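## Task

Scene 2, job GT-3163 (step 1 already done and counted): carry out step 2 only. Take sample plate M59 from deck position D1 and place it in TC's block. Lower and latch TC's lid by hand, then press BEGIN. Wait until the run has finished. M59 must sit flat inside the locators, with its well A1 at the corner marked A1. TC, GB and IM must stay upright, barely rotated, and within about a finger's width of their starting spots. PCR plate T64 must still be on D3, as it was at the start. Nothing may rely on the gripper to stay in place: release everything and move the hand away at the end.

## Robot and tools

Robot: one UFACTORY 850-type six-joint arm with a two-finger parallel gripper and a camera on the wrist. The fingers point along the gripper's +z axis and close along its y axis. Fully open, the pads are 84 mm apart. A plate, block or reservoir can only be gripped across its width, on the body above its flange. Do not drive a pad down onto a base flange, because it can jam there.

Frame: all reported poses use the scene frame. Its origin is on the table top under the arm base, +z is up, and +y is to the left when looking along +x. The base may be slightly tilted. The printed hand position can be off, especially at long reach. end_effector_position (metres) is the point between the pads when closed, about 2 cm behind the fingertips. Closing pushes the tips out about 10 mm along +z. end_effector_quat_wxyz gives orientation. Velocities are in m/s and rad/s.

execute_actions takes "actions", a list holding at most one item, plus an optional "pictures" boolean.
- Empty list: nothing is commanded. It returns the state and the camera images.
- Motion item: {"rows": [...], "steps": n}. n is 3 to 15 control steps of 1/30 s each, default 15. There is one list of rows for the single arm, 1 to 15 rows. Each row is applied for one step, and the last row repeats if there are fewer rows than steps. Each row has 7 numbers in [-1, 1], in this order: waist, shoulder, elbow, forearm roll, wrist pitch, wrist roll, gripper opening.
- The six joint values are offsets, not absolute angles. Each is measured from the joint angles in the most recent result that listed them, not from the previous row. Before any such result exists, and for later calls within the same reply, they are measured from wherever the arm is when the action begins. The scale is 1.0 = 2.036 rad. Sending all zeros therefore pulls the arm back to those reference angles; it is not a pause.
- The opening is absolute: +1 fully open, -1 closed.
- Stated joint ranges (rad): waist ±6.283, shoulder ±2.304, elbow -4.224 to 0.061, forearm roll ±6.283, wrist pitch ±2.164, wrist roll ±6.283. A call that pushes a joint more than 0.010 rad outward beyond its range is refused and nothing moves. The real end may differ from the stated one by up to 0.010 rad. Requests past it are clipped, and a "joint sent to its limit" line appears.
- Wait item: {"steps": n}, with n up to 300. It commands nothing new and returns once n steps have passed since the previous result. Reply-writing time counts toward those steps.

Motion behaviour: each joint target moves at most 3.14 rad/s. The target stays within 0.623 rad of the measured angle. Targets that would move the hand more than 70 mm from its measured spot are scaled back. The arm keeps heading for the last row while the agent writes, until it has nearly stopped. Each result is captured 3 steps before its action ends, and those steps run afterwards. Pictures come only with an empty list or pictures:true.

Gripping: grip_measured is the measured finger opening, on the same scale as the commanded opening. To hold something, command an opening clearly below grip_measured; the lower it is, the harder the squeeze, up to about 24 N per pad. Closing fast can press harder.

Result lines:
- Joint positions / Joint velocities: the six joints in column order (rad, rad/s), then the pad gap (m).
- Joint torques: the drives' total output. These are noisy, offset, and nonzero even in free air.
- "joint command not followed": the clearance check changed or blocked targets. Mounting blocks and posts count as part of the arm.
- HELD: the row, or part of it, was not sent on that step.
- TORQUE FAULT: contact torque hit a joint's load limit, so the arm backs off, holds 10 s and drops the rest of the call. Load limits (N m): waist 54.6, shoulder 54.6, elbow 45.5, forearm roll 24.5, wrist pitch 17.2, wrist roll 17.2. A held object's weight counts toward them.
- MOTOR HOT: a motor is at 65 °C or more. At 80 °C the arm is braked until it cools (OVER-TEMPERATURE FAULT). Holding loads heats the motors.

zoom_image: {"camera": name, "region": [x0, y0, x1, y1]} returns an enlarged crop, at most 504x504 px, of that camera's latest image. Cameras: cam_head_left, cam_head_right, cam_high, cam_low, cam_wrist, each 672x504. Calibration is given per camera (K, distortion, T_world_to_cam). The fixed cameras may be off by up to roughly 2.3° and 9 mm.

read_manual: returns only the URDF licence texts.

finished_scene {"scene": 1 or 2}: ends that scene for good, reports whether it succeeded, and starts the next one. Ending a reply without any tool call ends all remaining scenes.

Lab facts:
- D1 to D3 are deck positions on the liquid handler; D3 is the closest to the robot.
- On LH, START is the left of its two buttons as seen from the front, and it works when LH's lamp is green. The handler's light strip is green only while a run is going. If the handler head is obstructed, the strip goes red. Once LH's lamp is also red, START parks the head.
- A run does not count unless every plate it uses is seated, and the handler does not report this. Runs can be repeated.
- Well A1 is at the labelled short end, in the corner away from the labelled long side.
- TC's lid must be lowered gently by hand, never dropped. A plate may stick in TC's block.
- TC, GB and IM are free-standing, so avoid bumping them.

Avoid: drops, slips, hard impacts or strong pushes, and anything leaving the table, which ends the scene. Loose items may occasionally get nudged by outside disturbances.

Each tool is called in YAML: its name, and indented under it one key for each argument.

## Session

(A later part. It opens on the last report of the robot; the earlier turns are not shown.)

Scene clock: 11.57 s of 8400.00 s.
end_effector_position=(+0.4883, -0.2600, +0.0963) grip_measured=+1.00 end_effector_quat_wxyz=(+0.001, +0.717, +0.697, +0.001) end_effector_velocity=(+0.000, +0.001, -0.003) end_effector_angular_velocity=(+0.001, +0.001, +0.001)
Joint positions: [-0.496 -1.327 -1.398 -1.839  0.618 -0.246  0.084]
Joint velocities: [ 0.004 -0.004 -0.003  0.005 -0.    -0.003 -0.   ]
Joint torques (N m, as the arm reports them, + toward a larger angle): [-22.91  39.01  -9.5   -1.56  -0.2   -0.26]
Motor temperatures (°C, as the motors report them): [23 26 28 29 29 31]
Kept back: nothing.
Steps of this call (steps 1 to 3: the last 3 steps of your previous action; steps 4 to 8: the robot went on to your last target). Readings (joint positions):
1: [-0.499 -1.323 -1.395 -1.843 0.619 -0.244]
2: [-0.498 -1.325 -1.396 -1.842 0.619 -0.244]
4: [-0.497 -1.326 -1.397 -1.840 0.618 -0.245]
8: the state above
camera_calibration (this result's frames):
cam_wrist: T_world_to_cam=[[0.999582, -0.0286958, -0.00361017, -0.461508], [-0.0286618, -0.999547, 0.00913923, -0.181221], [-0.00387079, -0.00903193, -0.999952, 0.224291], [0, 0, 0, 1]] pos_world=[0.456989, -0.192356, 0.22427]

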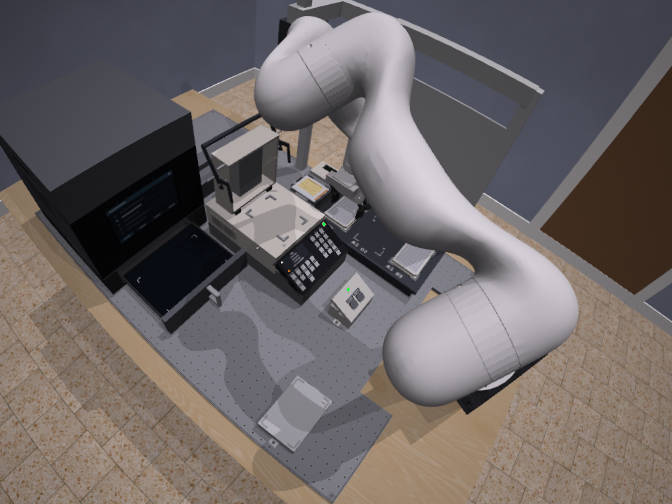

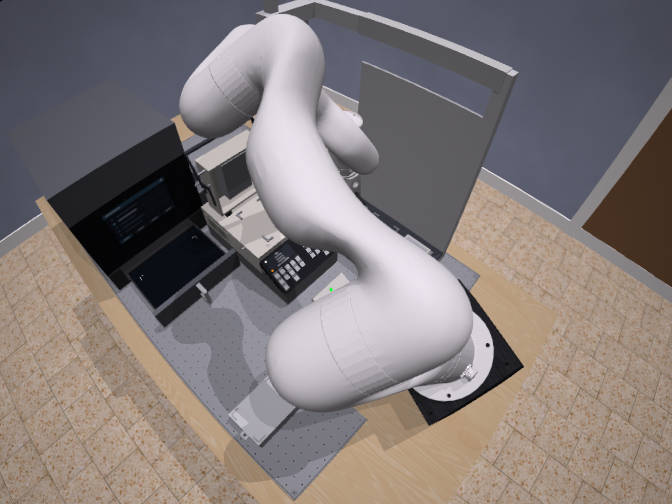

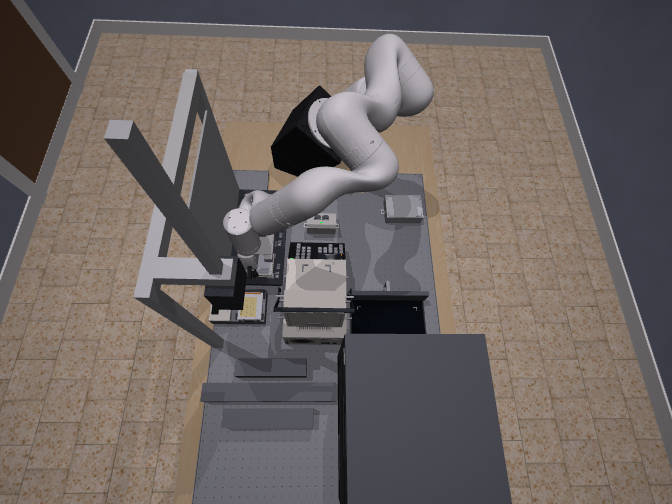

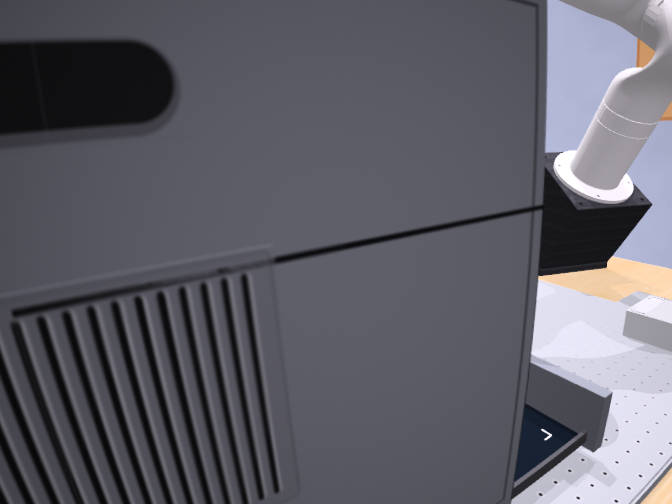

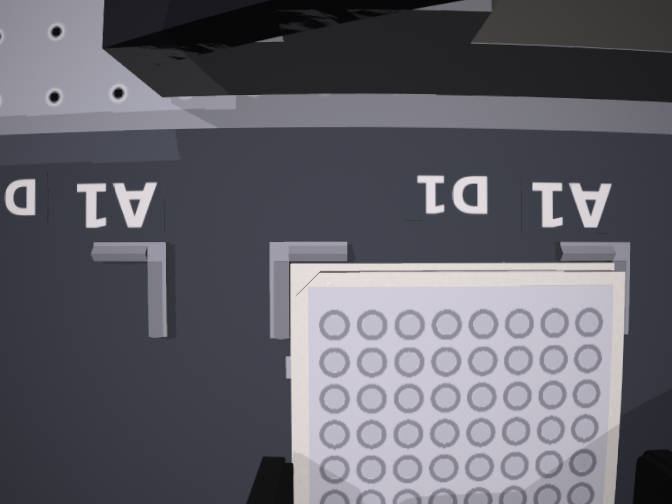

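execute_actions:
  actions:
    - {"rows":[[0.0007,-0.0013,-0.0009,0.0013,-0.0002,-0.0007,1],[0.0016,-0.003,-0.002,0.0029,-0.0003,-0.0017,1],[0.0026,-0.005,-0.0032,0.0048,-0.0006,-0.0028,1],[0.0037,-0.007,-0.0045,0.0067,-0.0008,-0.0039,1],[0.0047,-0.009,-0.0058,0.0086,-0.001,-0.005,1],[0.0053,-0.0101,-0.0065,0.0097,-0.0011,-0.0056,1],[0.0056,-0.01066,-0.0069,0.0102,-0.0012,-0.0059,1]],"steps":15}

execute_actions:
  actions:
    - {"steps":8}
  pictures: true

Scene clock: 12.30 s of 8400.00 s.
end_effector_position=(+0.4880, -0.2599, +0.0863) grip_measured=+1.00 end_effector_quat_wxyz=(+0.001, +0.717, +0.697, +0.001) end_effector_velocity=(+0.001, +0.000, -0.015) end_effector_angular_velocity=(-0.000, -0.001, +0.003)
Joint positions: [-0.487 -1.346 -1.41  -1.821  0.616 -0.256  0.084]
Joint velocities: [ 0.015 -0.028 -0.02   0.027 -0.003 -0.017  0.   ]
Joint torques (N m, as the arm reports them, + toward a larger angle): [-19.58  41.66  -8.91  -2.8   -0.29  -0.18]
Motor temperatures (°C, as the motors report them): [23 26 28 29 29 31]
Steps of this call (steps 1 to 10: the robot went on to your last target; steps 11 to 22: the first 12 steps of this action). Readings (joint positions):
11: [-0.496 -1.328 -1.398 -1.839 0.618 -0.246]
12: [-0.496 -1.328 -1.398 -1.838 0.618 -0.246]
14: [-0.495 -1.330 -1.400 -1.837 0.618 -0.247]
18: [-0.490 -1.339 -1.406 -1.828 0.617 -0.252]
22: the state above

Scene clock: 12.57 s of 8400.00 s.
end_effector_position=(+0.4881, -0.2599, +0.0849) grip_measured=+1.00 end_effector_quat_wxyz=(+0.001, +0.717, +0.697, +0.001) end_effector_velocity=(+0.000, +0.000, -0.001) end_effector_angular_velocity=(+0.000, -0.001, +0.001)
Joint positions: [-0.485 -1.348 -1.412 -1.819  0.616 -0.258  0.084]
Joint velocities: [ 0.001 -0.002 -0.002  0.002  0.    -0.002  0.   ]
Joint torques (N m, as the arm reports them, + toward a larger angle): [-18.37  39.44 -10.07  -1.93  -0.26  -0.04]
Motor temperatures (°C, as the motors report them): [23 26 28 29 29 31]
Kept back: nothing.
Steps of this call (steps 1 to 3: the last 3 steps of your previous action; steps 4 to 8: the robot went on to your last target). Readings (joint positions):
1: [-0.486 -1.346 -1.410 -1.821 0.616 -0.256]
2: [-0.486 -1.347 -1.411 -1.820 0.616 -0.257]
4: [-0.485 -1.348 -1.411 -1.819 0.616 -0.257]
8: the state above
camera_calibration (this result's frames):
cam_wrist: T_world_to_cam=[[0.999587, -0.0284853, -0.00392312, -0.461249], [-0.0284498, -0.999556, 0.00882155, -0.181167], [-0.00417266, -0.00870629, -0.999953, 0.213124], [0, 0, 0, 1]] pos_world=[0.456794, -0.19237, 0.212903]

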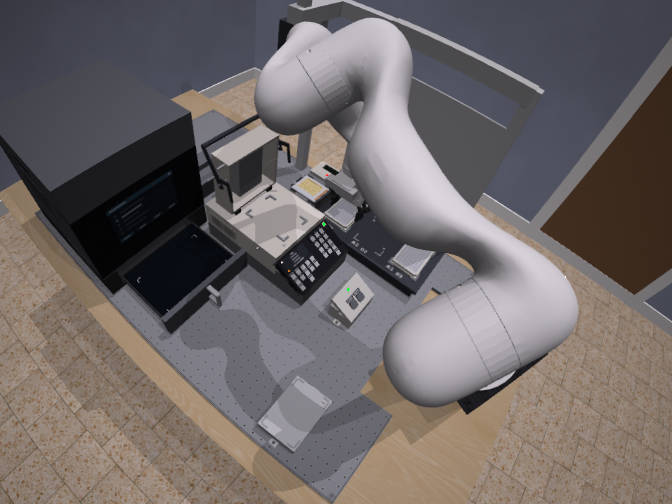

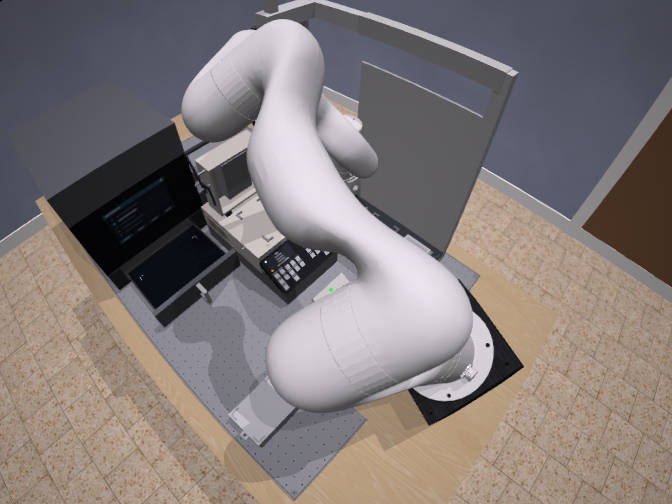

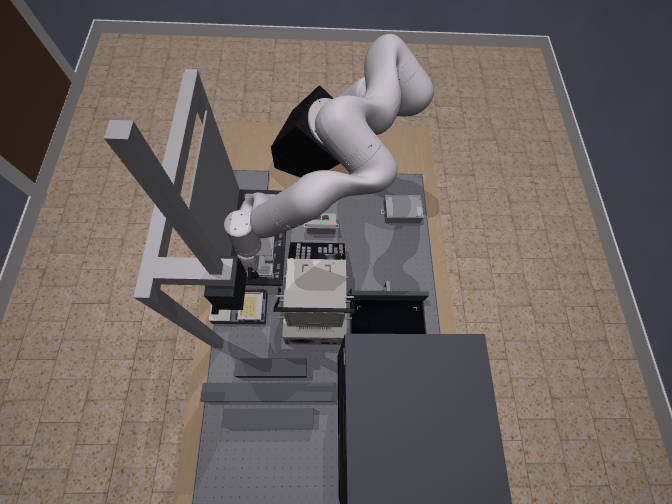

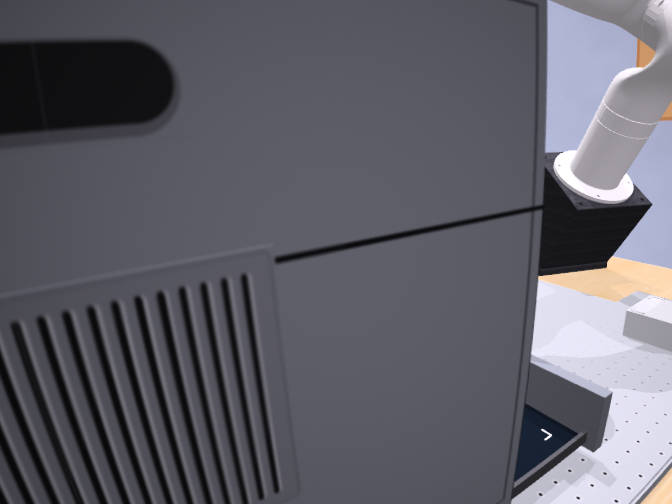

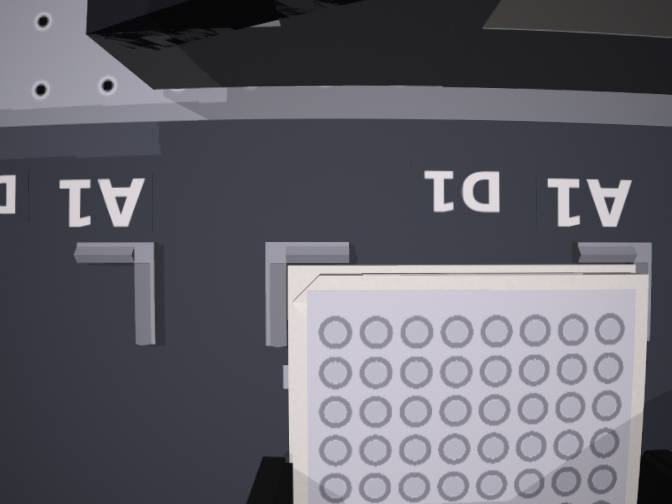

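execute_actions:
  actions:
    - {"rows":[[0,0,0,0,0,0,0.9],[0,0,0,0,0,0,0.8],[0,0,0,0,0,0,0.65],[0,0,0,0,0,0,0.5],[0,0,0,0,0,0,0.3],[0,0,0,0,0,0,0.1],[0,0,0,0,0,0,-0.1],[0,0,0,0,0,0,-0.3],[0,0,0,0,0,0,-0.5],[0,0,0,0,0,0,-0.6]],"steps":15}

Scene clock: 13.10 s of 8400.00 s.
end_effector_position=(+0.4882, -0.2600, +0.0850) grip_measured=+0.93 end_effector_quat_wxyz=(+0.001, +0.717, +0.697, +0.001) end_effector_velocity=(+0.000, -0.000, +0.000) end_effector_angular_velocity=(-0.001, -0.001, -0.001)
Joint positions: [-0.485 -1.348 -1.412 -1.819  0.616 -0.258  0.082]
Joint velocities: [-0.    -0.    -0.001  0.    -0.     0.     0.   ]
Joint torques (N m, as the arm reports them, + toward a larger angle): [-22.31  34.42  -9.71  -0.52  -0.25  -0.16]
Motor temperatures (°C, as the motors report them): [23 26 28 29 29 31]
Steps of this call (steps 1 to 4: the robot went on to your last target; steps 5 to 16: the first 12 steps of this action). Readings (joint positions):
5: [-0.485 -1.349 -1.412 -1.818 0.616 -0.258]
6: [-0.485 -1.349 -1.412 -1.818 0.616 -0.258]
8: [-0.485 -1.348 -1.412 -1.819 0.616 -0.258]
12: [-0.485 -1.348 -1.412 -1.819 0.616 -0.258]
16: the state above

execute_actions:
  actions:
    - {"rows":[[-0.001,0.002,0.0013,-0.002,0.0002,0.001,-0.6],[-0.0025,0.0047,0.003,-0.0045,0.0005,0.0026,-0.6],[-0.0045,0.0084,0.0054,-0.008,0.0009,0.0046,-0.6],[-0.007,0.013,0.0084,-0.0126,0.0014,0.0072,-0.6],[-0.0095,0.0176,0.0114,-0.017,0.0019,0.0097,-0.6],[-0.012,0.0223,0.0144,-0.0216,0.0024,0.0123,-0.6],[-0.014,0.026,0.0167,-0.025,0.0027,0.0144,-0.6],[-0.0153,0.0284,0.0183,-0.0275,0.003,0.0157,-0.6]],"steps":15}

execute_actions:
  actions:
    - {"steps":8}
  pictures: true

Scene clock: 14.60 s of 8400.00 s.
end_effector_position=(+0.4887, -0.2605, +0.1097) grip_measured=+0.93 end_effector_quat_wxyz=(+0.002, +0.717, +0.697, +0.001) end_effector_velocity=(-0.001, -0.001, +0.059) end_effector_angular_velocity=(-0.005, -0.001, +0.001)
Joint positions: [-0.51  -1.303 -1.383 -1.863  0.621 -0.233  0.082]
Joint velocities: [-0.058  0.109  0.069 -0.106  0.011  0.06  -0.   ]
Joint torques (N m, as the arm reports them, + toward a larger angle): [-21.9   32.33  -8.07  -0.18   0.19  -0.56]
Motor temperatures (°C, as the motors report them): [24 26 28 29 29 31]
Steps of this call (steps 1 to 3: the last 3 steps of your previous action; steps 4 to 15: the robot went on to your last target; steps 16 to 33: nothing new was sent; steps 34 to 45: the first 12 steps of this action). Readings (joint positions):
34: [-0.485 -1.348 -1.412 -1.819 0.616 -0.258]
35: [-0.485 -1.348 -1.412 -1.819 0.616 -0.257]
37: [-0.487 -1.345 -1.409 -1.822 0.616 -0.255]
41: [-0.497 -1.325 -1.397 -1.841 0.618 -0.245]
45: the state above

Scene clock: 14.87 s of 8400.00 s.
end_effector_position=(+0.4880, -0.2604, +0.1153) grip_measured=+0.93 end_effector_quat_wxyz=(+0.002, +0.717, +0.697, +0.000) end_effector_velocity=(-0.000, -0.001, +0.006) end_effector_angular_velocity=(-0.001, -0.001, -0.001)
Joint positions: [-0.516 -1.292 -1.375 -1.874  0.622 -0.226  0.082]
Joint velocities: [-0.007  0.01   0.006 -0.01   0.001  0.005  0.   ]
Joint torques (N m, as the arm reports them, + toward a larger angle): [-21.23  34.59 -10.81  -1.42  -0.11  -0.32]
Motor temperatures (°C, as the motors report them): [24 26 28 29 29 31]
Kept back: nothing.
Steps of this call (steps 1 to 3: the last 3 steps of your previous action; steps 4 to 8: the robot went on to your last target). Readings (joint positions):
1: [-0.512 -1.299 -1.381 -1.866 0.621 -0.231]
2: [-0.513 -1.297 -1.379 -1.868 0.621 -0.230]
4: [-0.514 -1.294 -1.377 -1.871 0.621 -0.228]
8: the state above
camera_calibration (this result's frames):
cam_wrist: T_world_to_cam=[[0.999574, -0.029013, -0.00329483, -0.461237], [-0.0289763, -0.999523, 0.0106737, -0.181819], [-0.00360294, -0.0105737, -0.999938, 0.24278], [0, 0, 0, 1]] pos_world=[0.456647, -0.192547, 0.243186]

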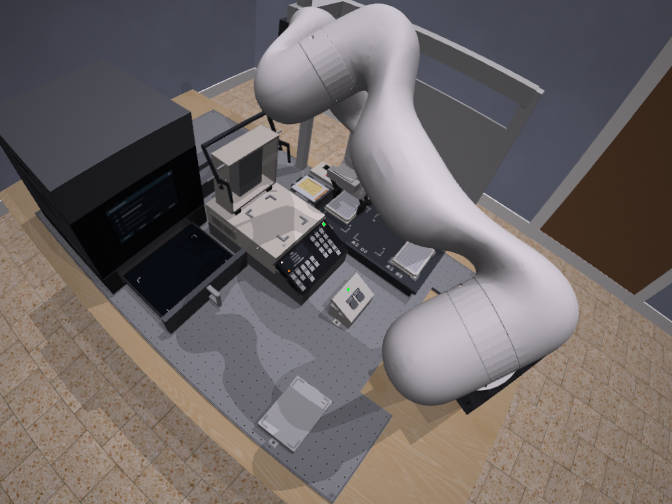

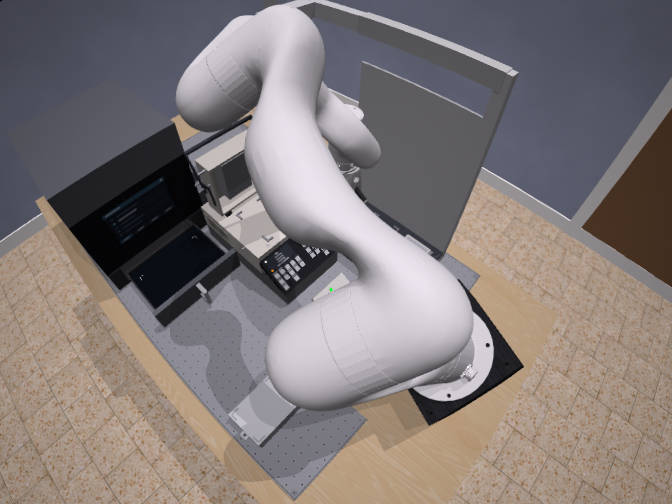

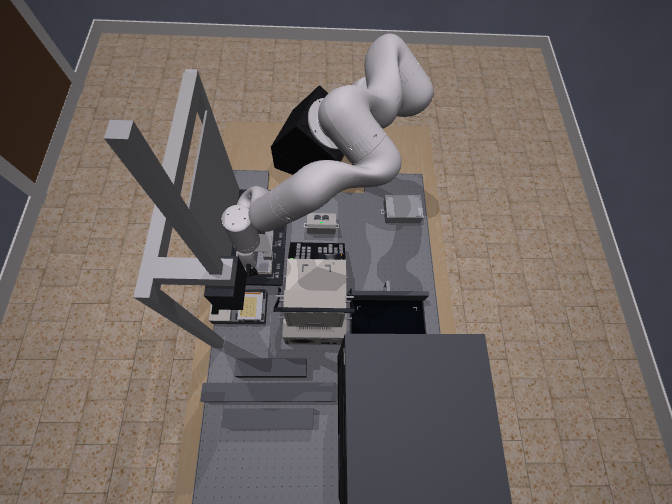

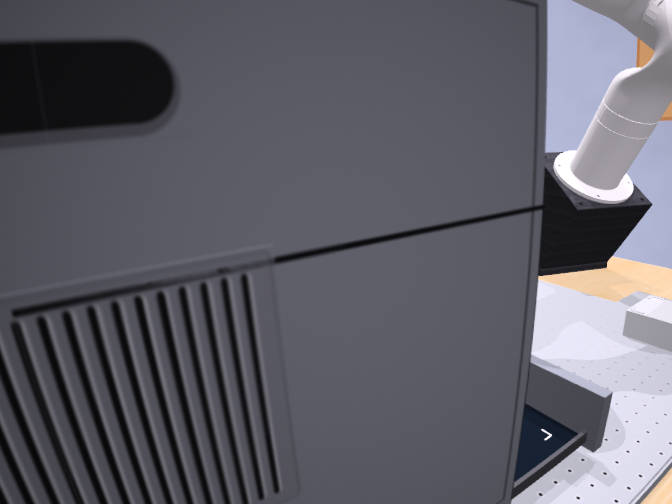

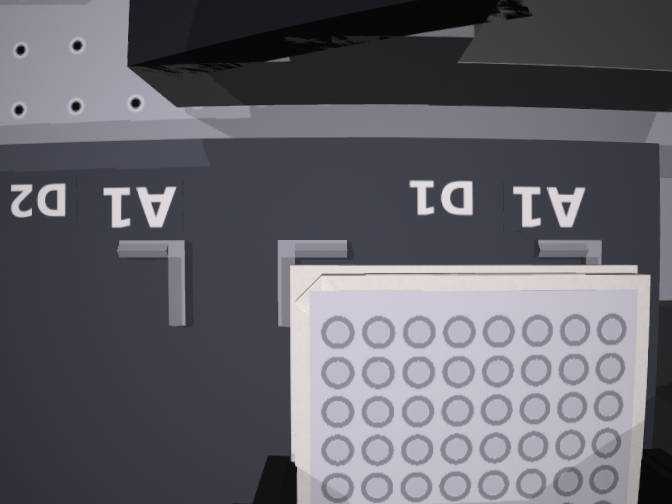

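zoom_image:
  camera: "cam_head_left"
  region: [190, 100, 370, 310]

zoom_image:
  camera: "cam_high"
  region: [260, 230, 380, 350]

Region (190, 100, 370, 310) of cam_head_left's 672x504 image, scaled by 2.400, with more detail than that image has; it fills the left 432 columns of this view, and the rest is white.

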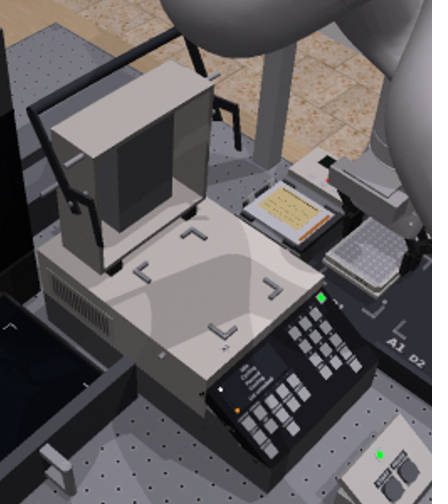

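Region (260, 230, 380, 350) of cam_high's 672x504 image, scaled by 4.200, with more detail than that image has.

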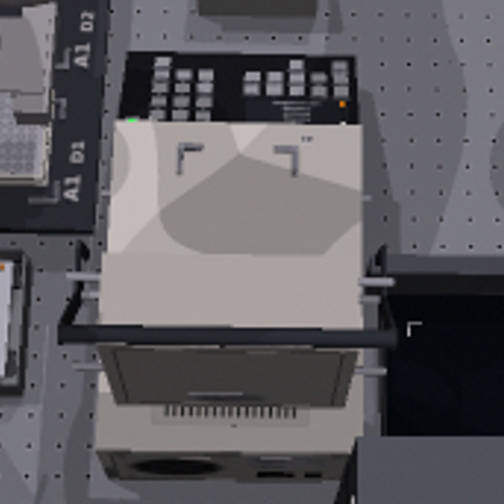

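execute_actions:
  actions:
    - {"rows":[[-0.002,0.003,0.001,-0.004,0.001,0.0,-0.6],[-0.005,0.007,0.003,-0.01,0.002,0.0,-0.6],[-0.009,0.012,0.005,-0.018,0.004,0.0,-0.6],[-0.014,0.019,0.0075,-0.027,0.006,-0.005,-0.6],[-0.019,0.026,0.0105,-0.037,0.008,-0.015,-0.6],[-0.024,0.0325,0.013,-0.047,0.0105,-0.03,-0.6],[-0.029,0.039,0.016,-0.056,0.0125,-0.05,-0.6],[-0.034,0.0455,0.0185,-0.065,0.0147,-0.075,-0.6],[-0.038,0.051,0.0207,-0.073,0.0165,-0.1,-0.6],[-0.042,0.056,0.0227,-0.08,0.018,-0.13,-0.6],[-0.045,0.06,0.0243,-0.086,0.0194,-0.16,-0.6],[-0.047,0.063,0.0255,-0.09,0.0203,-0.19,-0.6],[-0.0486,0.065,0.0263,-0.0933,0.021,-0.22,-0.6],[-0.0486,0.065,0.0263,-0.0933,0.021,-0.25,-0.6],[-0.0486,0.065,0.0263,-0.0933,0.021,-0.28,-0.6]],"steps":15}

execute_actions:
  actions:
    - {"steps":15}

Scene clock: 16.87 s of 8400.00 s.
end_effector_position=(+0.4883, -0.2663, +0.1622) grip_measured=+0.93 end_effector_quat_wxyz=(+0.002, +0.652, +0.758, +0.002) end_effector_velocity=(-0.009, -0.025, +0.195) end_effector_angular_velocity=(-0.008, -0.003, +1.269)
Joint positions: [-0.569 -1.219 -1.346 -1.977  0.645 -0.342  0.082]
Joint velocities: [-0.225  0.297  0.117 -0.423  0.096 -1.016  0.   ]
Joint torques (N m, as the arm reports them, + toward a larger angle): [-18.62  33.79 -10.67  -0.49   0.03  -0.75]
Motor temperatures (°C, as the motors report them): [24 26 28 29 29 31]
Steps of this call (steps 1 to 30: the robot went on to your last target; steps 31 to 48: nothing new was sent; steps 49 to 60: the first 12 steps of this action). Readings (joint positions):
49: [-0.516 -1.291 -1.375 -1.875 0.622 -0.226]
50: [-0.517 -1.290 -1.374 -1.875 0.622 -0.226]
52: [-0.519 -1.286 -1.373 -1.882 0.623 -0.226]
56: [-0.539 -1.259 -1.362 -1.920 0.632 -0.247]
60: the state above

Scene clock: 17.37 s of 8400.00 s.
end_effector_position=(+0.4840, -0.2705, +0.2004) grip_measured=+0.93 end_effector_quat_wxyz=(+0.001, +0.447, +0.895, +0.000) end_effector_velocity=(-0.000, -0.002, +0.006) end_effector_angular_velocity=(-0.003, -0.001, +0.115)
Joint positions: [-0.614 -1.16  -1.322 -2.062  0.664 -0.785  0.082]
Joint velocities: [-0.007  0.009  0.002 -0.012  0.002 -0.109  0.   ]
Joint torques (N m, as the arm reports them, + toward a larger angle): [-20.57  35.64 -11.98  -0.32  -0.06  -0.18]
Motor temperatures (°C, as the motors report them): [24 26 28 29 29 31]
Kept back: nothing.
Steps of this call (steps 1 to 3: the last 3 steps of your previous action; steps 4 to 15: the robot went on to your last target). Readings (joint positions):
1: [-0.577 -1.210 -1.343 -1.990 0.648 -0.378]
2: [-0.584 -1.201 -1.339 -2.004 0.651 -0.419]
4: [-0.595 -1.185 -1.333 -2.026 0.656 -0.512]
8: [-0.609 -1.167 -1.325 -2.052 0.662 -0.690]
15: the state above

execute_actions:
  actions:
    - {"rows":[[0.001,0.001,0.0,0.0,0,-0.03,-0.6],[0.003,0.002,0.001,0.001,0,-0.06,-0.6],[0.006,0.005,0.002,0.002,0,-0.095,-0.6],[0.01,0.008,0.004,0.004,0,-0.13,-0.6],[0.016,0.0125,0.006,0.006,-0.001,-0.165,-0.6],[0.023,0.018,0.009,0.0085,-0.001,-0.2,-0.6],[0.031,0.024,0.012,0.0115,-0.0015,-0.235,-0.6],[0.04,0.031,0.015,0.015,-0.002,-0.27,-0.6],[0.049,0.038,0.019,0.018,-0.002,-0.3,-0.6],[0.058,0.045,0.022,0.0215,-0.0025,-0.325,-0.6],[0.066,0.052,0.025,0.0245,-0.003,-0.345,-0.6],[0.073,0.057,0.028,0.027,-0.0033,-0.362,-0.6],[0.079,0.062,0.03,0.029,-0.0036,-0.375,-0.6],[0.084,0.066,0.032,0.031,-0.0038,-0.383,-0.6],[0.0874,0.0683,0.0334,0.0324,-0.004,-0.3885,-0.6]],"steps":15}

execute_actions:
  actions:
    - {"steps":18}
  pictures: true

Scene clock: 18.03 s of 8400.00 s.
end_effector_position=(+0.5061, -0.2419, +0.1999) grip_measured=+0.93 end_effector_quat_wxyz=(+0.000, +0.241, +0.970, -0.002) end_effector_velocity=(+0.155, +0.212, -0.005) end_effector_angular_velocity=(-0.024, +0.021, +2.027)
Joint positions: [-0.559 -1.118 -1.301 -2.042  0.662 -1.183  0.082]
Joint velocities: [ 0.396  0.308  0.148  0.147 -0.017 -1.729 -0.   ]
Joint torques (N m, as the arm reports them, + toward a larger angle): [-19.27  41.58 -10.73  -1.4   -0.08  -0.12]
Motor temperatures (°C, as the motors report them): [24 26 28 29 29 31]
Steps of this call (steps 1 to 8: the robot went on to your last target; steps 9 to 20: the first 12 steps of this action). Readings (joint positions):
9: [-0.615 -1.160 -1.322 -2.063 0.664 -0.796]
10: [-0.614 -1.159 -1.322 -2.063 0.664 -0.800]
12: [-0.613 -1.159 -1.321 -2.063 0.664 -0.827]
16: [-0.599 -1.148 -1.316 -2.057 0.664 -0.966]
20: the state above

Scene clock: 18.63 s of 8400.00 s.
end_effector_position=(+0.5488, -0.1723, +0.1971) grip_measured=+0.93 end_effector_quat_wxyz=(-0.001, +0.002, +1.000, -0.004) end_effector_velocity=(+0.003, +0.005, +0.000) end_effector_angular_velocity=(-0.000, -0.001, +0.028)
Joint positions: [-0.437 -1.022 -1.254 -1.997  0.656 -1.574  0.082]
Joint velocities: [ 0.008  0.007  0.003  0.003  0.    -0.021 -0.   ]
Joint torques (N m, as the arm reports them, + toward a larger angle): [-22.11  35.84 -10.53  -0.92  -0.7   -0.01]
Motor temperatures (°C, as the motors report them): [24 26 28 29 29 31]
Kept back: nothing.
Steps of this call (steps 1 to 3: the last 3 steps of your previous action; steps 4 to 18: the robot went on to your last target). Readings (joint positions):
1: [-0.545 -1.107 -1.296 -2.037 0.661 -1.241]
2: [-0.530 -1.095 -1.290 -2.031 0.661 -1.296]
4: [-0.500 -1.071 -1.279 -2.020 0.659 -1.396]
8: [-0.455 -1.036 -1.262 -2.004 0.658 -1.521]
18: the state above
camera_calibration (this result's frames):
cam_wrist: T_world_to_cam=[[0.00603601, 0.999873, -0.014782, 0.205568], [0.999961, -0.00594028, 0.00651124, -0.485608], [0.0064226, -0.0148207, -0.99987, 0.319462], [0, 0, 0, 1]] pos_world=[0.482297, -0.203692, 0.325621]

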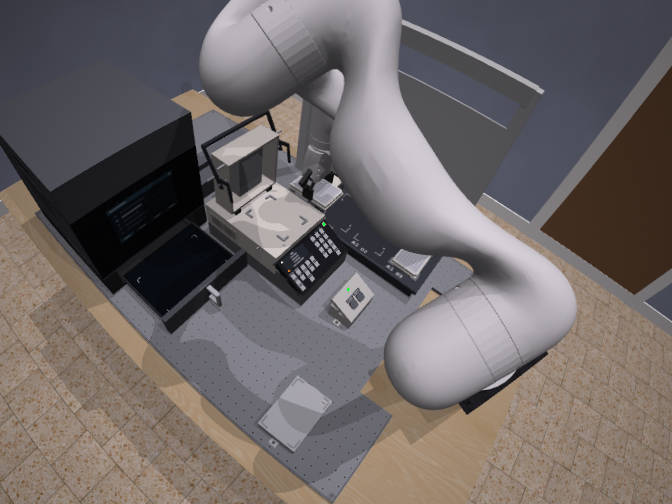

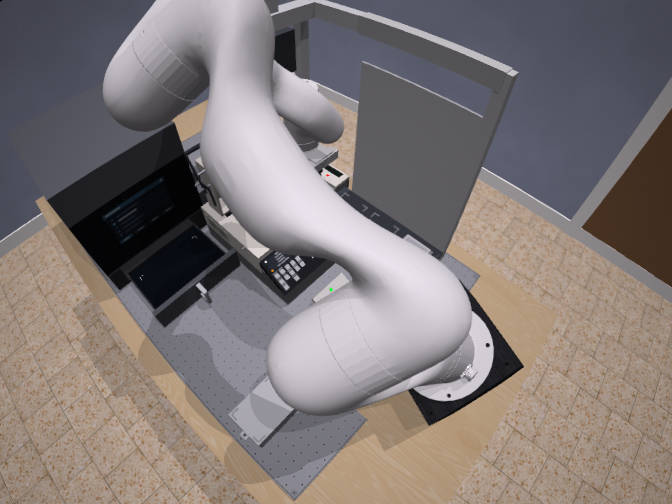

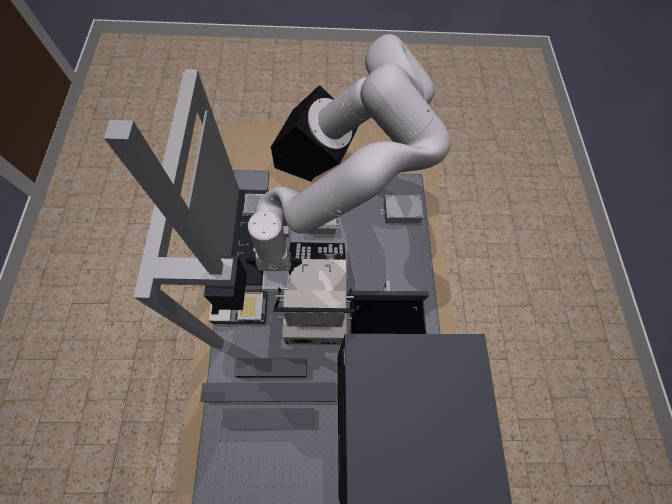

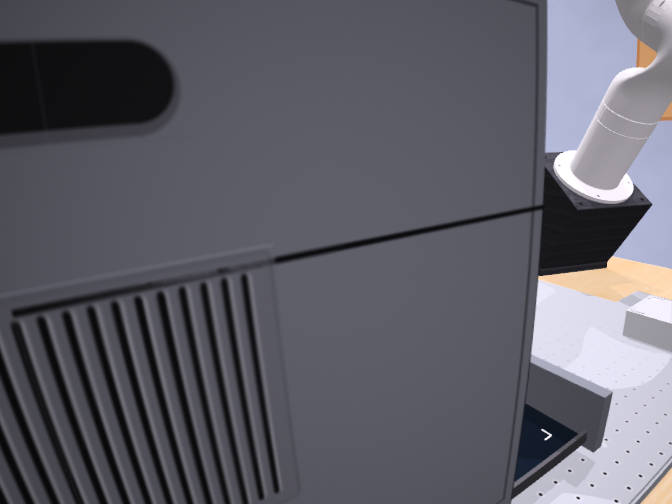

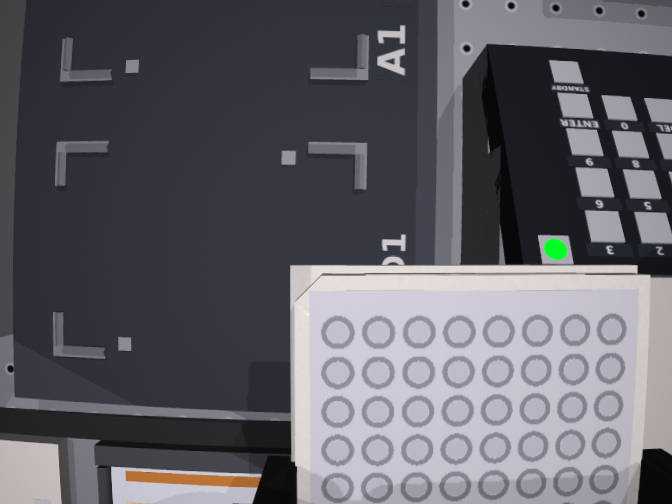

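execute_actions:
  actions:
    - {"rows":[[0.003,0.002,0.001,0.001,0,0.002,-0.6],[0.008,0.006,0.003,0.003,0,0.006,-0.6],[0.014,0.011,0.005,0.0055,-0.0006,0.01,-0.6],[0.021,0.0165,0.008,0.008,-0.001,0.0155,-0.6],[0.029,0.0227,0.011,0.0113,-0.0013,0.021,-0.6],[0.037,0.029,0.014,0.0144,-0.0017,0.027,-0.6],[0.045,0.035,0.017,0.0175,-0.002,0.033,-0.6],[0.053,0.0415,0.02,0.0206,-0.0024,0.039,-0.6],[0.061,0.0477,0.023,0.0237,-0.0028,0.0446,-0.6],[0.068,0.053,0.0255,0.0264,-0.0031,0.05,-0.6],[0.074,0.058,0.0278,0.0288,-0.0034,0.054,-0.6],[0.079,0.062,0.0296,0.0307,-0.0036,0.058,-0.6],[0.083,0.065,0.031,0.0323,-0.0038,0.061,-0.6],[0.086,0.0672,0.0322,0.0334,-0.0039,0.063,-0.6],[0.088,0.0688,0.033,0.0342,-0.004,0.0644,-0.6]],"steps":15}

execute_actions:
  actions:
    - {"steps":22}
  pictures: true

Scene clock: 19.50 s of 8400.00 s.
end_effector_position=(+0.5747, -0.1161, +0.1942) grip_measured=+0.93 end_effector_quat_wxyz=(-0.000, +0.001, +1.000, -0.003) end_effector_velocity=(+0.109, +0.271, -0.014) end_effector_angular_velocity=(+0.020, -0.014, +0.014)
Joint positions: [-0.347 -0.952 -1.221 -1.962  0.652 -1.508  0.082]
Joint velocities: [ 0.422  0.331  0.154  0.164 -0.017  0.305  0.   ]
Joint torques (N m, as the arm reports them, + toward a larger angle): [-20.98  28.1  -11.23   0.05  -0.28  -0.45]
Motor temperatures (°C, as the motors report them): [24 26 28 29 29 31]
Steps of this call (steps 1 to 14: the robot went on to your last target; steps 15 to 26: the first 12 steps of this action). Readings (joint positions):
15: [-0.436 -1.021 -1.254 -1.996 0.656 -1.576]
16: [-0.435 -1.021 -1.254 -1.996 0.656 -1.575]
18: [-0.431 -1.018 -1.252 -1.994 0.656 -1.571]
22: [-0.400 -0.993 -1.240 -1.982 0.654 -1.547]
26: the state above

Scene clock: 20.23 s of 8400.00 s.
end_effector_position=(+0.5939, -0.0581, +0.1910) grip_measured=+0.93 end_effector_quat_wxyz=(+0.001, +0.001, +1.000, -0.000) end_effector_velocity=(+0.001, +0.002, -0.000) end_effector_angular_velocity=(+0.000, -0.000, +0.002)
Joint positions: [-0.258 -0.882 -1.187 -1.927  0.648 -1.443  0.082]
Joint velocities: [ 0.003  0.002 -0.     0.     0.     0.001  0.   ]
Joint torques (N m, as the arm reports them, + toward a larger angle): [-21.6   33.29  -9.85  -0.95  -0.21  -0.08]
Motor temperatures (°C, as the motors report them): [24 26 28 29 29 31]
Kept back: nothing.
Steps of this call (steps 1 to 3: the last 3 steps of your previous action; steps 4 to 22: the robot went on to your last target). Readings (joint positions):
1: [-0.333 -0.941 -1.215 -1.956 0.652 -1.498]
2: [-0.319 -0.930 -1.211 -1.951 0.651 -1.488]
4: [-0.296 -0.912 -1.202 -1.942 0.650 -1.471]
8: [-0.270 -0.892 -1.192 -1.932 0.649 -1.452]
22: the state above
camera_calibration (this result's frames):
cam_wrist: T_world_to_cam=[[0.00356491, 0.999973, -0.00646891, 0.0909836], [0.999933, -0.00349311, 0.0110767, -0.530661], [0.0110538, -0.00650797, -0.999918, 0.312487], [0, 0, 0, 1]] pos_world=[0.526847, -0.0908011, 0.318927]

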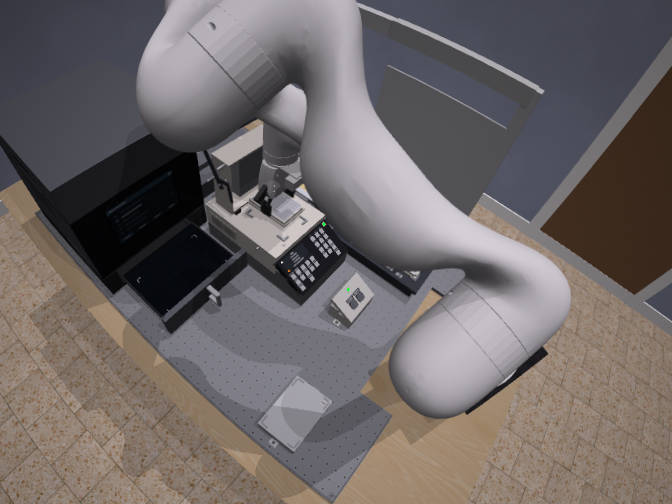

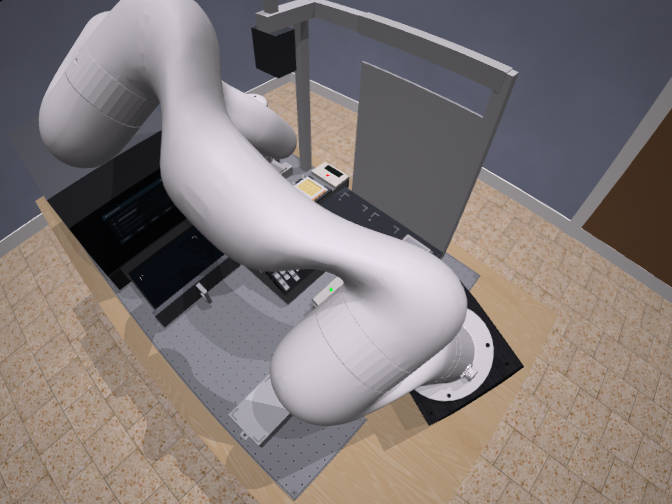

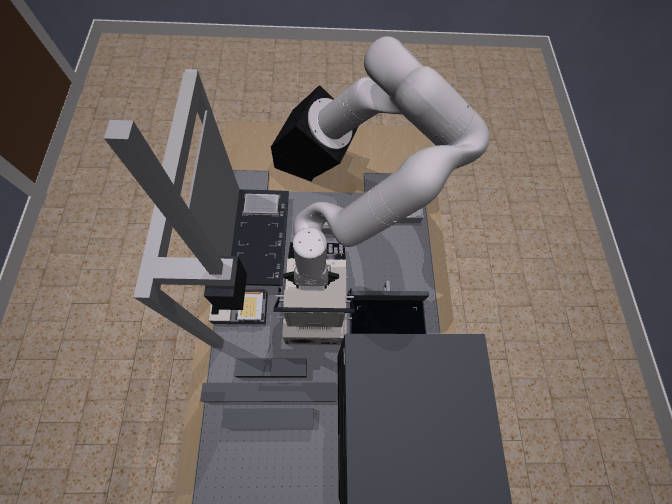

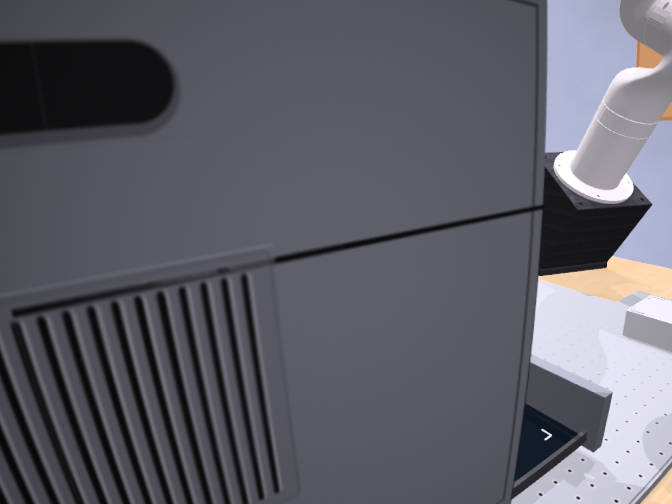

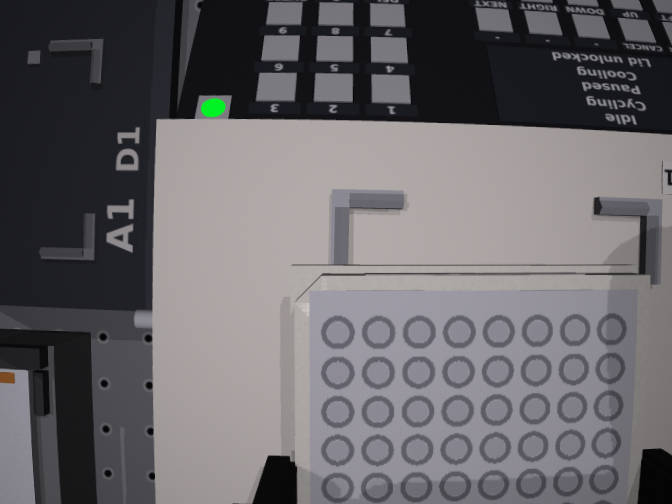

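zoom_image:
  camera: "cam_wrist"
  region: [300, 110, 672, 310]

Region (300, 110, 672, 310) of cam_wrist's 672x504 image, scaled by 1.355, with more detail than that image has; it fills the top 271 rows of this view, and the rest is white.

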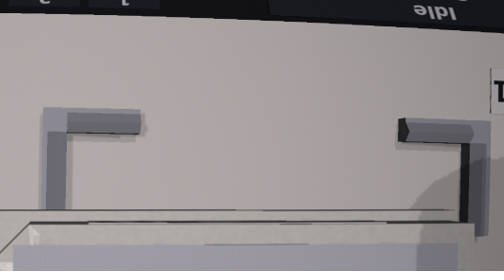

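execute_actions:
  actions:
    - {"rows":[[0.0008,0.0012,0.0026,0.0025,-0.0007,-0.001,-0.6],[0.002,0.003,0.0065,0.006,-0.0017,-0.0025,-0.6],[0.0034,0.0048,0.0104,0.0098,-0.0028,-0.004,-0.6],[0.0048,0.0068,0.0147,0.014,-0.0039,-0.0056,-0.6],[0.0062,0.0088,0.019,0.018,-0.005,-0.0072,-0.6],[0.0074,0.0104,0.0225,0.0213,-0.006,-0.0085,-0.6],[0.0081,0.0115,0.0248,0.0235,-0.0066,-0.0094,-0.6],[0.0085,0.012,0.0259,0.0245,-0.0069,-0.0098,-0.6]],"steps":15}

execute_actions:
  actions:
    - {"steps":12}
  pictures: true

Scene clock: 21.80 s of 8400.00 s.
end_effector_position=(+0.5830, -0.0474, +0.1868) grip_measured=+0.93 end_effector_quat_wxyz=(+0.001, +0.010, +1.000, +0.000) end_effector_velocity=(-0.022, +0.020, -0.008) end_effector_angular_velocity=(-0.002, +0.002, -0.035)
Joint positions: [-0.244 -0.862 -1.144 -1.886  0.636 -1.459  0.082]
Joint velocities: [ 0.029  0.038  0.085  0.079 -0.024 -0.032  0.   ]
Joint torques (N m, as the arm reports them, + toward a larger angle): [-19.27  34.7  -10.69  -2.05   0.08  -0.57]
Motor temperatures (°C, as the motors report them): [24 26 28 29 29 31]
Steps of this call (steps 1 to 15: the robot went on to your last target; steps 16 to 35: nothing new was sent; steps 36 to 47: the first 12 steps of this action). Readings (joint positions):
36: [-0.258 -0.882 -1.187 -1.927 0.648 -1.443]
37: [-0.258 -0.882 -1.186 -1.926 0.648 -1.443]
39: [-0.257 -0.880 -1.182 -1.923 0.646 -1.445]
43: [-0.250 -0.871 -1.162 -1.903 0.641 -1.452]
47: the state above

Scene clock: 22.20 s of 8400.00 s.
end_effector_position=(+0.5807, -0.0454, +0.1860) grip_measured=+0.93 end_effector_quat_wxyz=(+0.001, +0.012, +1.000, -0.000) end_effector_velocity=(-0.001, +0.001, -0.001) end_effector_angular_velocity=(+0.001, +0.001, -0.001)
Joint positions: [-0.241 -0.858 -1.135 -1.877  0.634 -1.463  0.082]
Joint velocities: [ 0.001  0.001  0.003  0.003 -0.    -0.002  0.   ]
Joint torques (N m, as the arm reports them, + toward a larger angle): [-21.27  32.22  -9.86  -1.74   0.02  -0.23]
Motor temperatures (°C, as the motors report them): [24 26 28 29 29 31]
Kept back: nothing.
Steps of this call (steps 1 to 3: the last 3 steps of your previous action; steps 4 to 12: the robot went on to your last target). Readings (joint positions):
1: [-0.243 -0.861 -1.141 -1.884 0.636 -1.460]
2: [-0.243 -0.860 -1.139 -1.882 0.635 -1.461]
4: [-0.242 -0.859 -1.137 -1.880 0.635 -1.462]
8: [-0.241 -0.858 -1.135 -1.878 0.634 -1.463]
12: the state above
camera_calibration (this result's frames):
cam_wrist: T_world_to_cam=[[0.0252184, 0.99966, -0.00663541, 0.0656643], [0.999625, -0.0251453, 0.0108712, -0.518117], [0.0107007, -0.00690708, -0.999919, 0.30791], [0, 0, 0, 1]] pos_world=[0.512972, -0.0765434, 0.313954]

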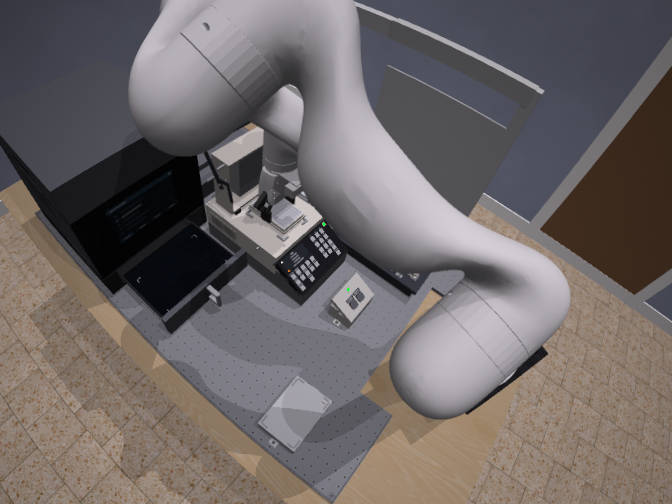

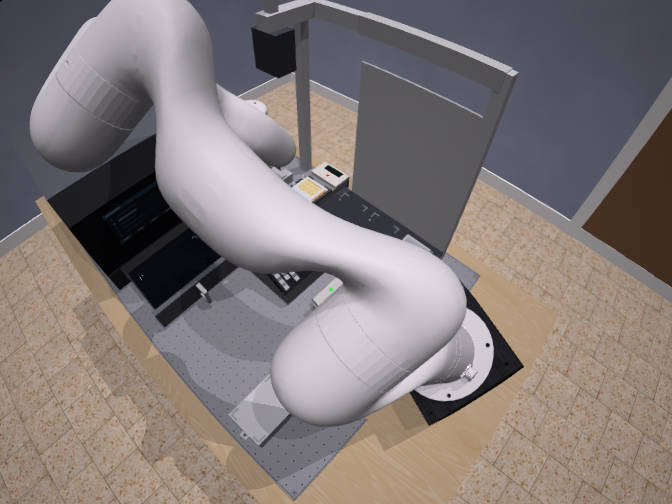

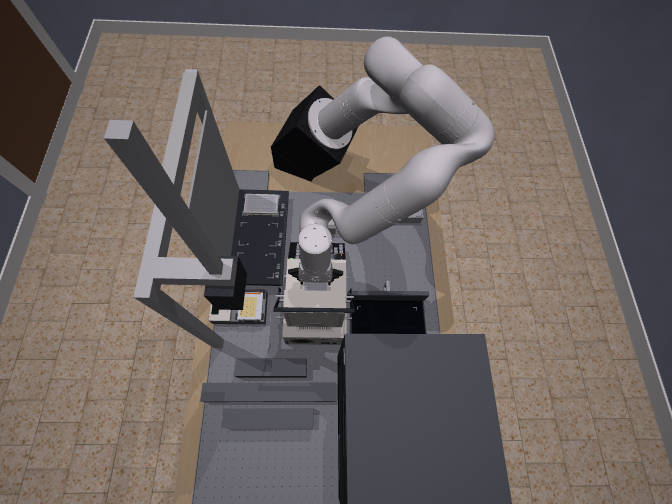

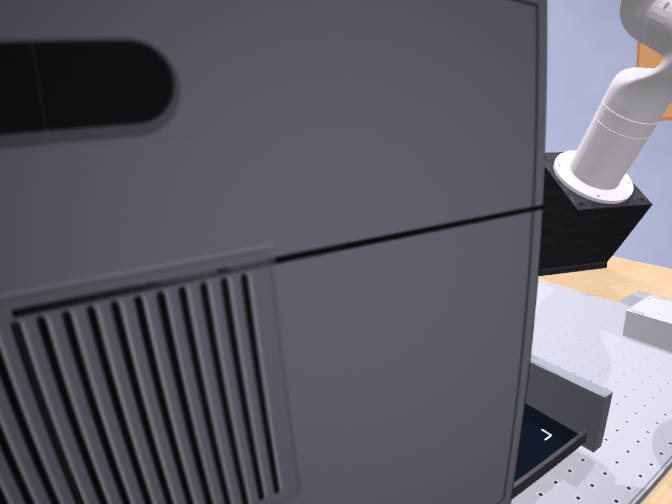

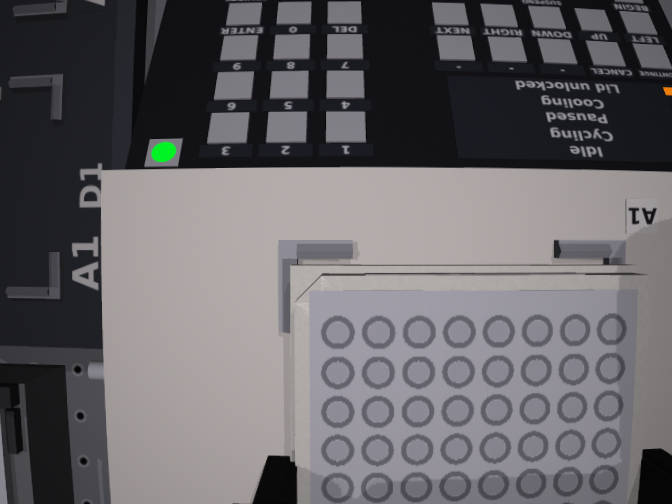

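zoom_image:
  camera: "cam_wrist"
  region: [260, 225, 400, 345]

zoom_image:
  camera: "cam_wrist"
  region: [532, 225, 672, 345]

Region (260, 225, 400, 345) of cam_wrist's 672x504 image, scaled by 3.600, with more detail than that image has; it fills the top 432 rows of this view, and the rest is white.

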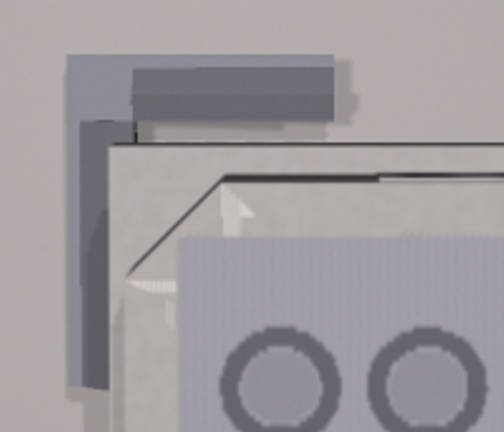

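Region (532, 225, 672, 345) of cam_wrist's 672x504 image, scaled by 3.600, with more detail than that image has; it fills the top 432 rows of this view, and the rest is white.

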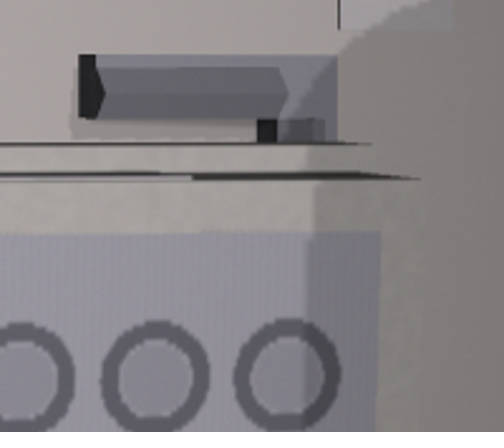

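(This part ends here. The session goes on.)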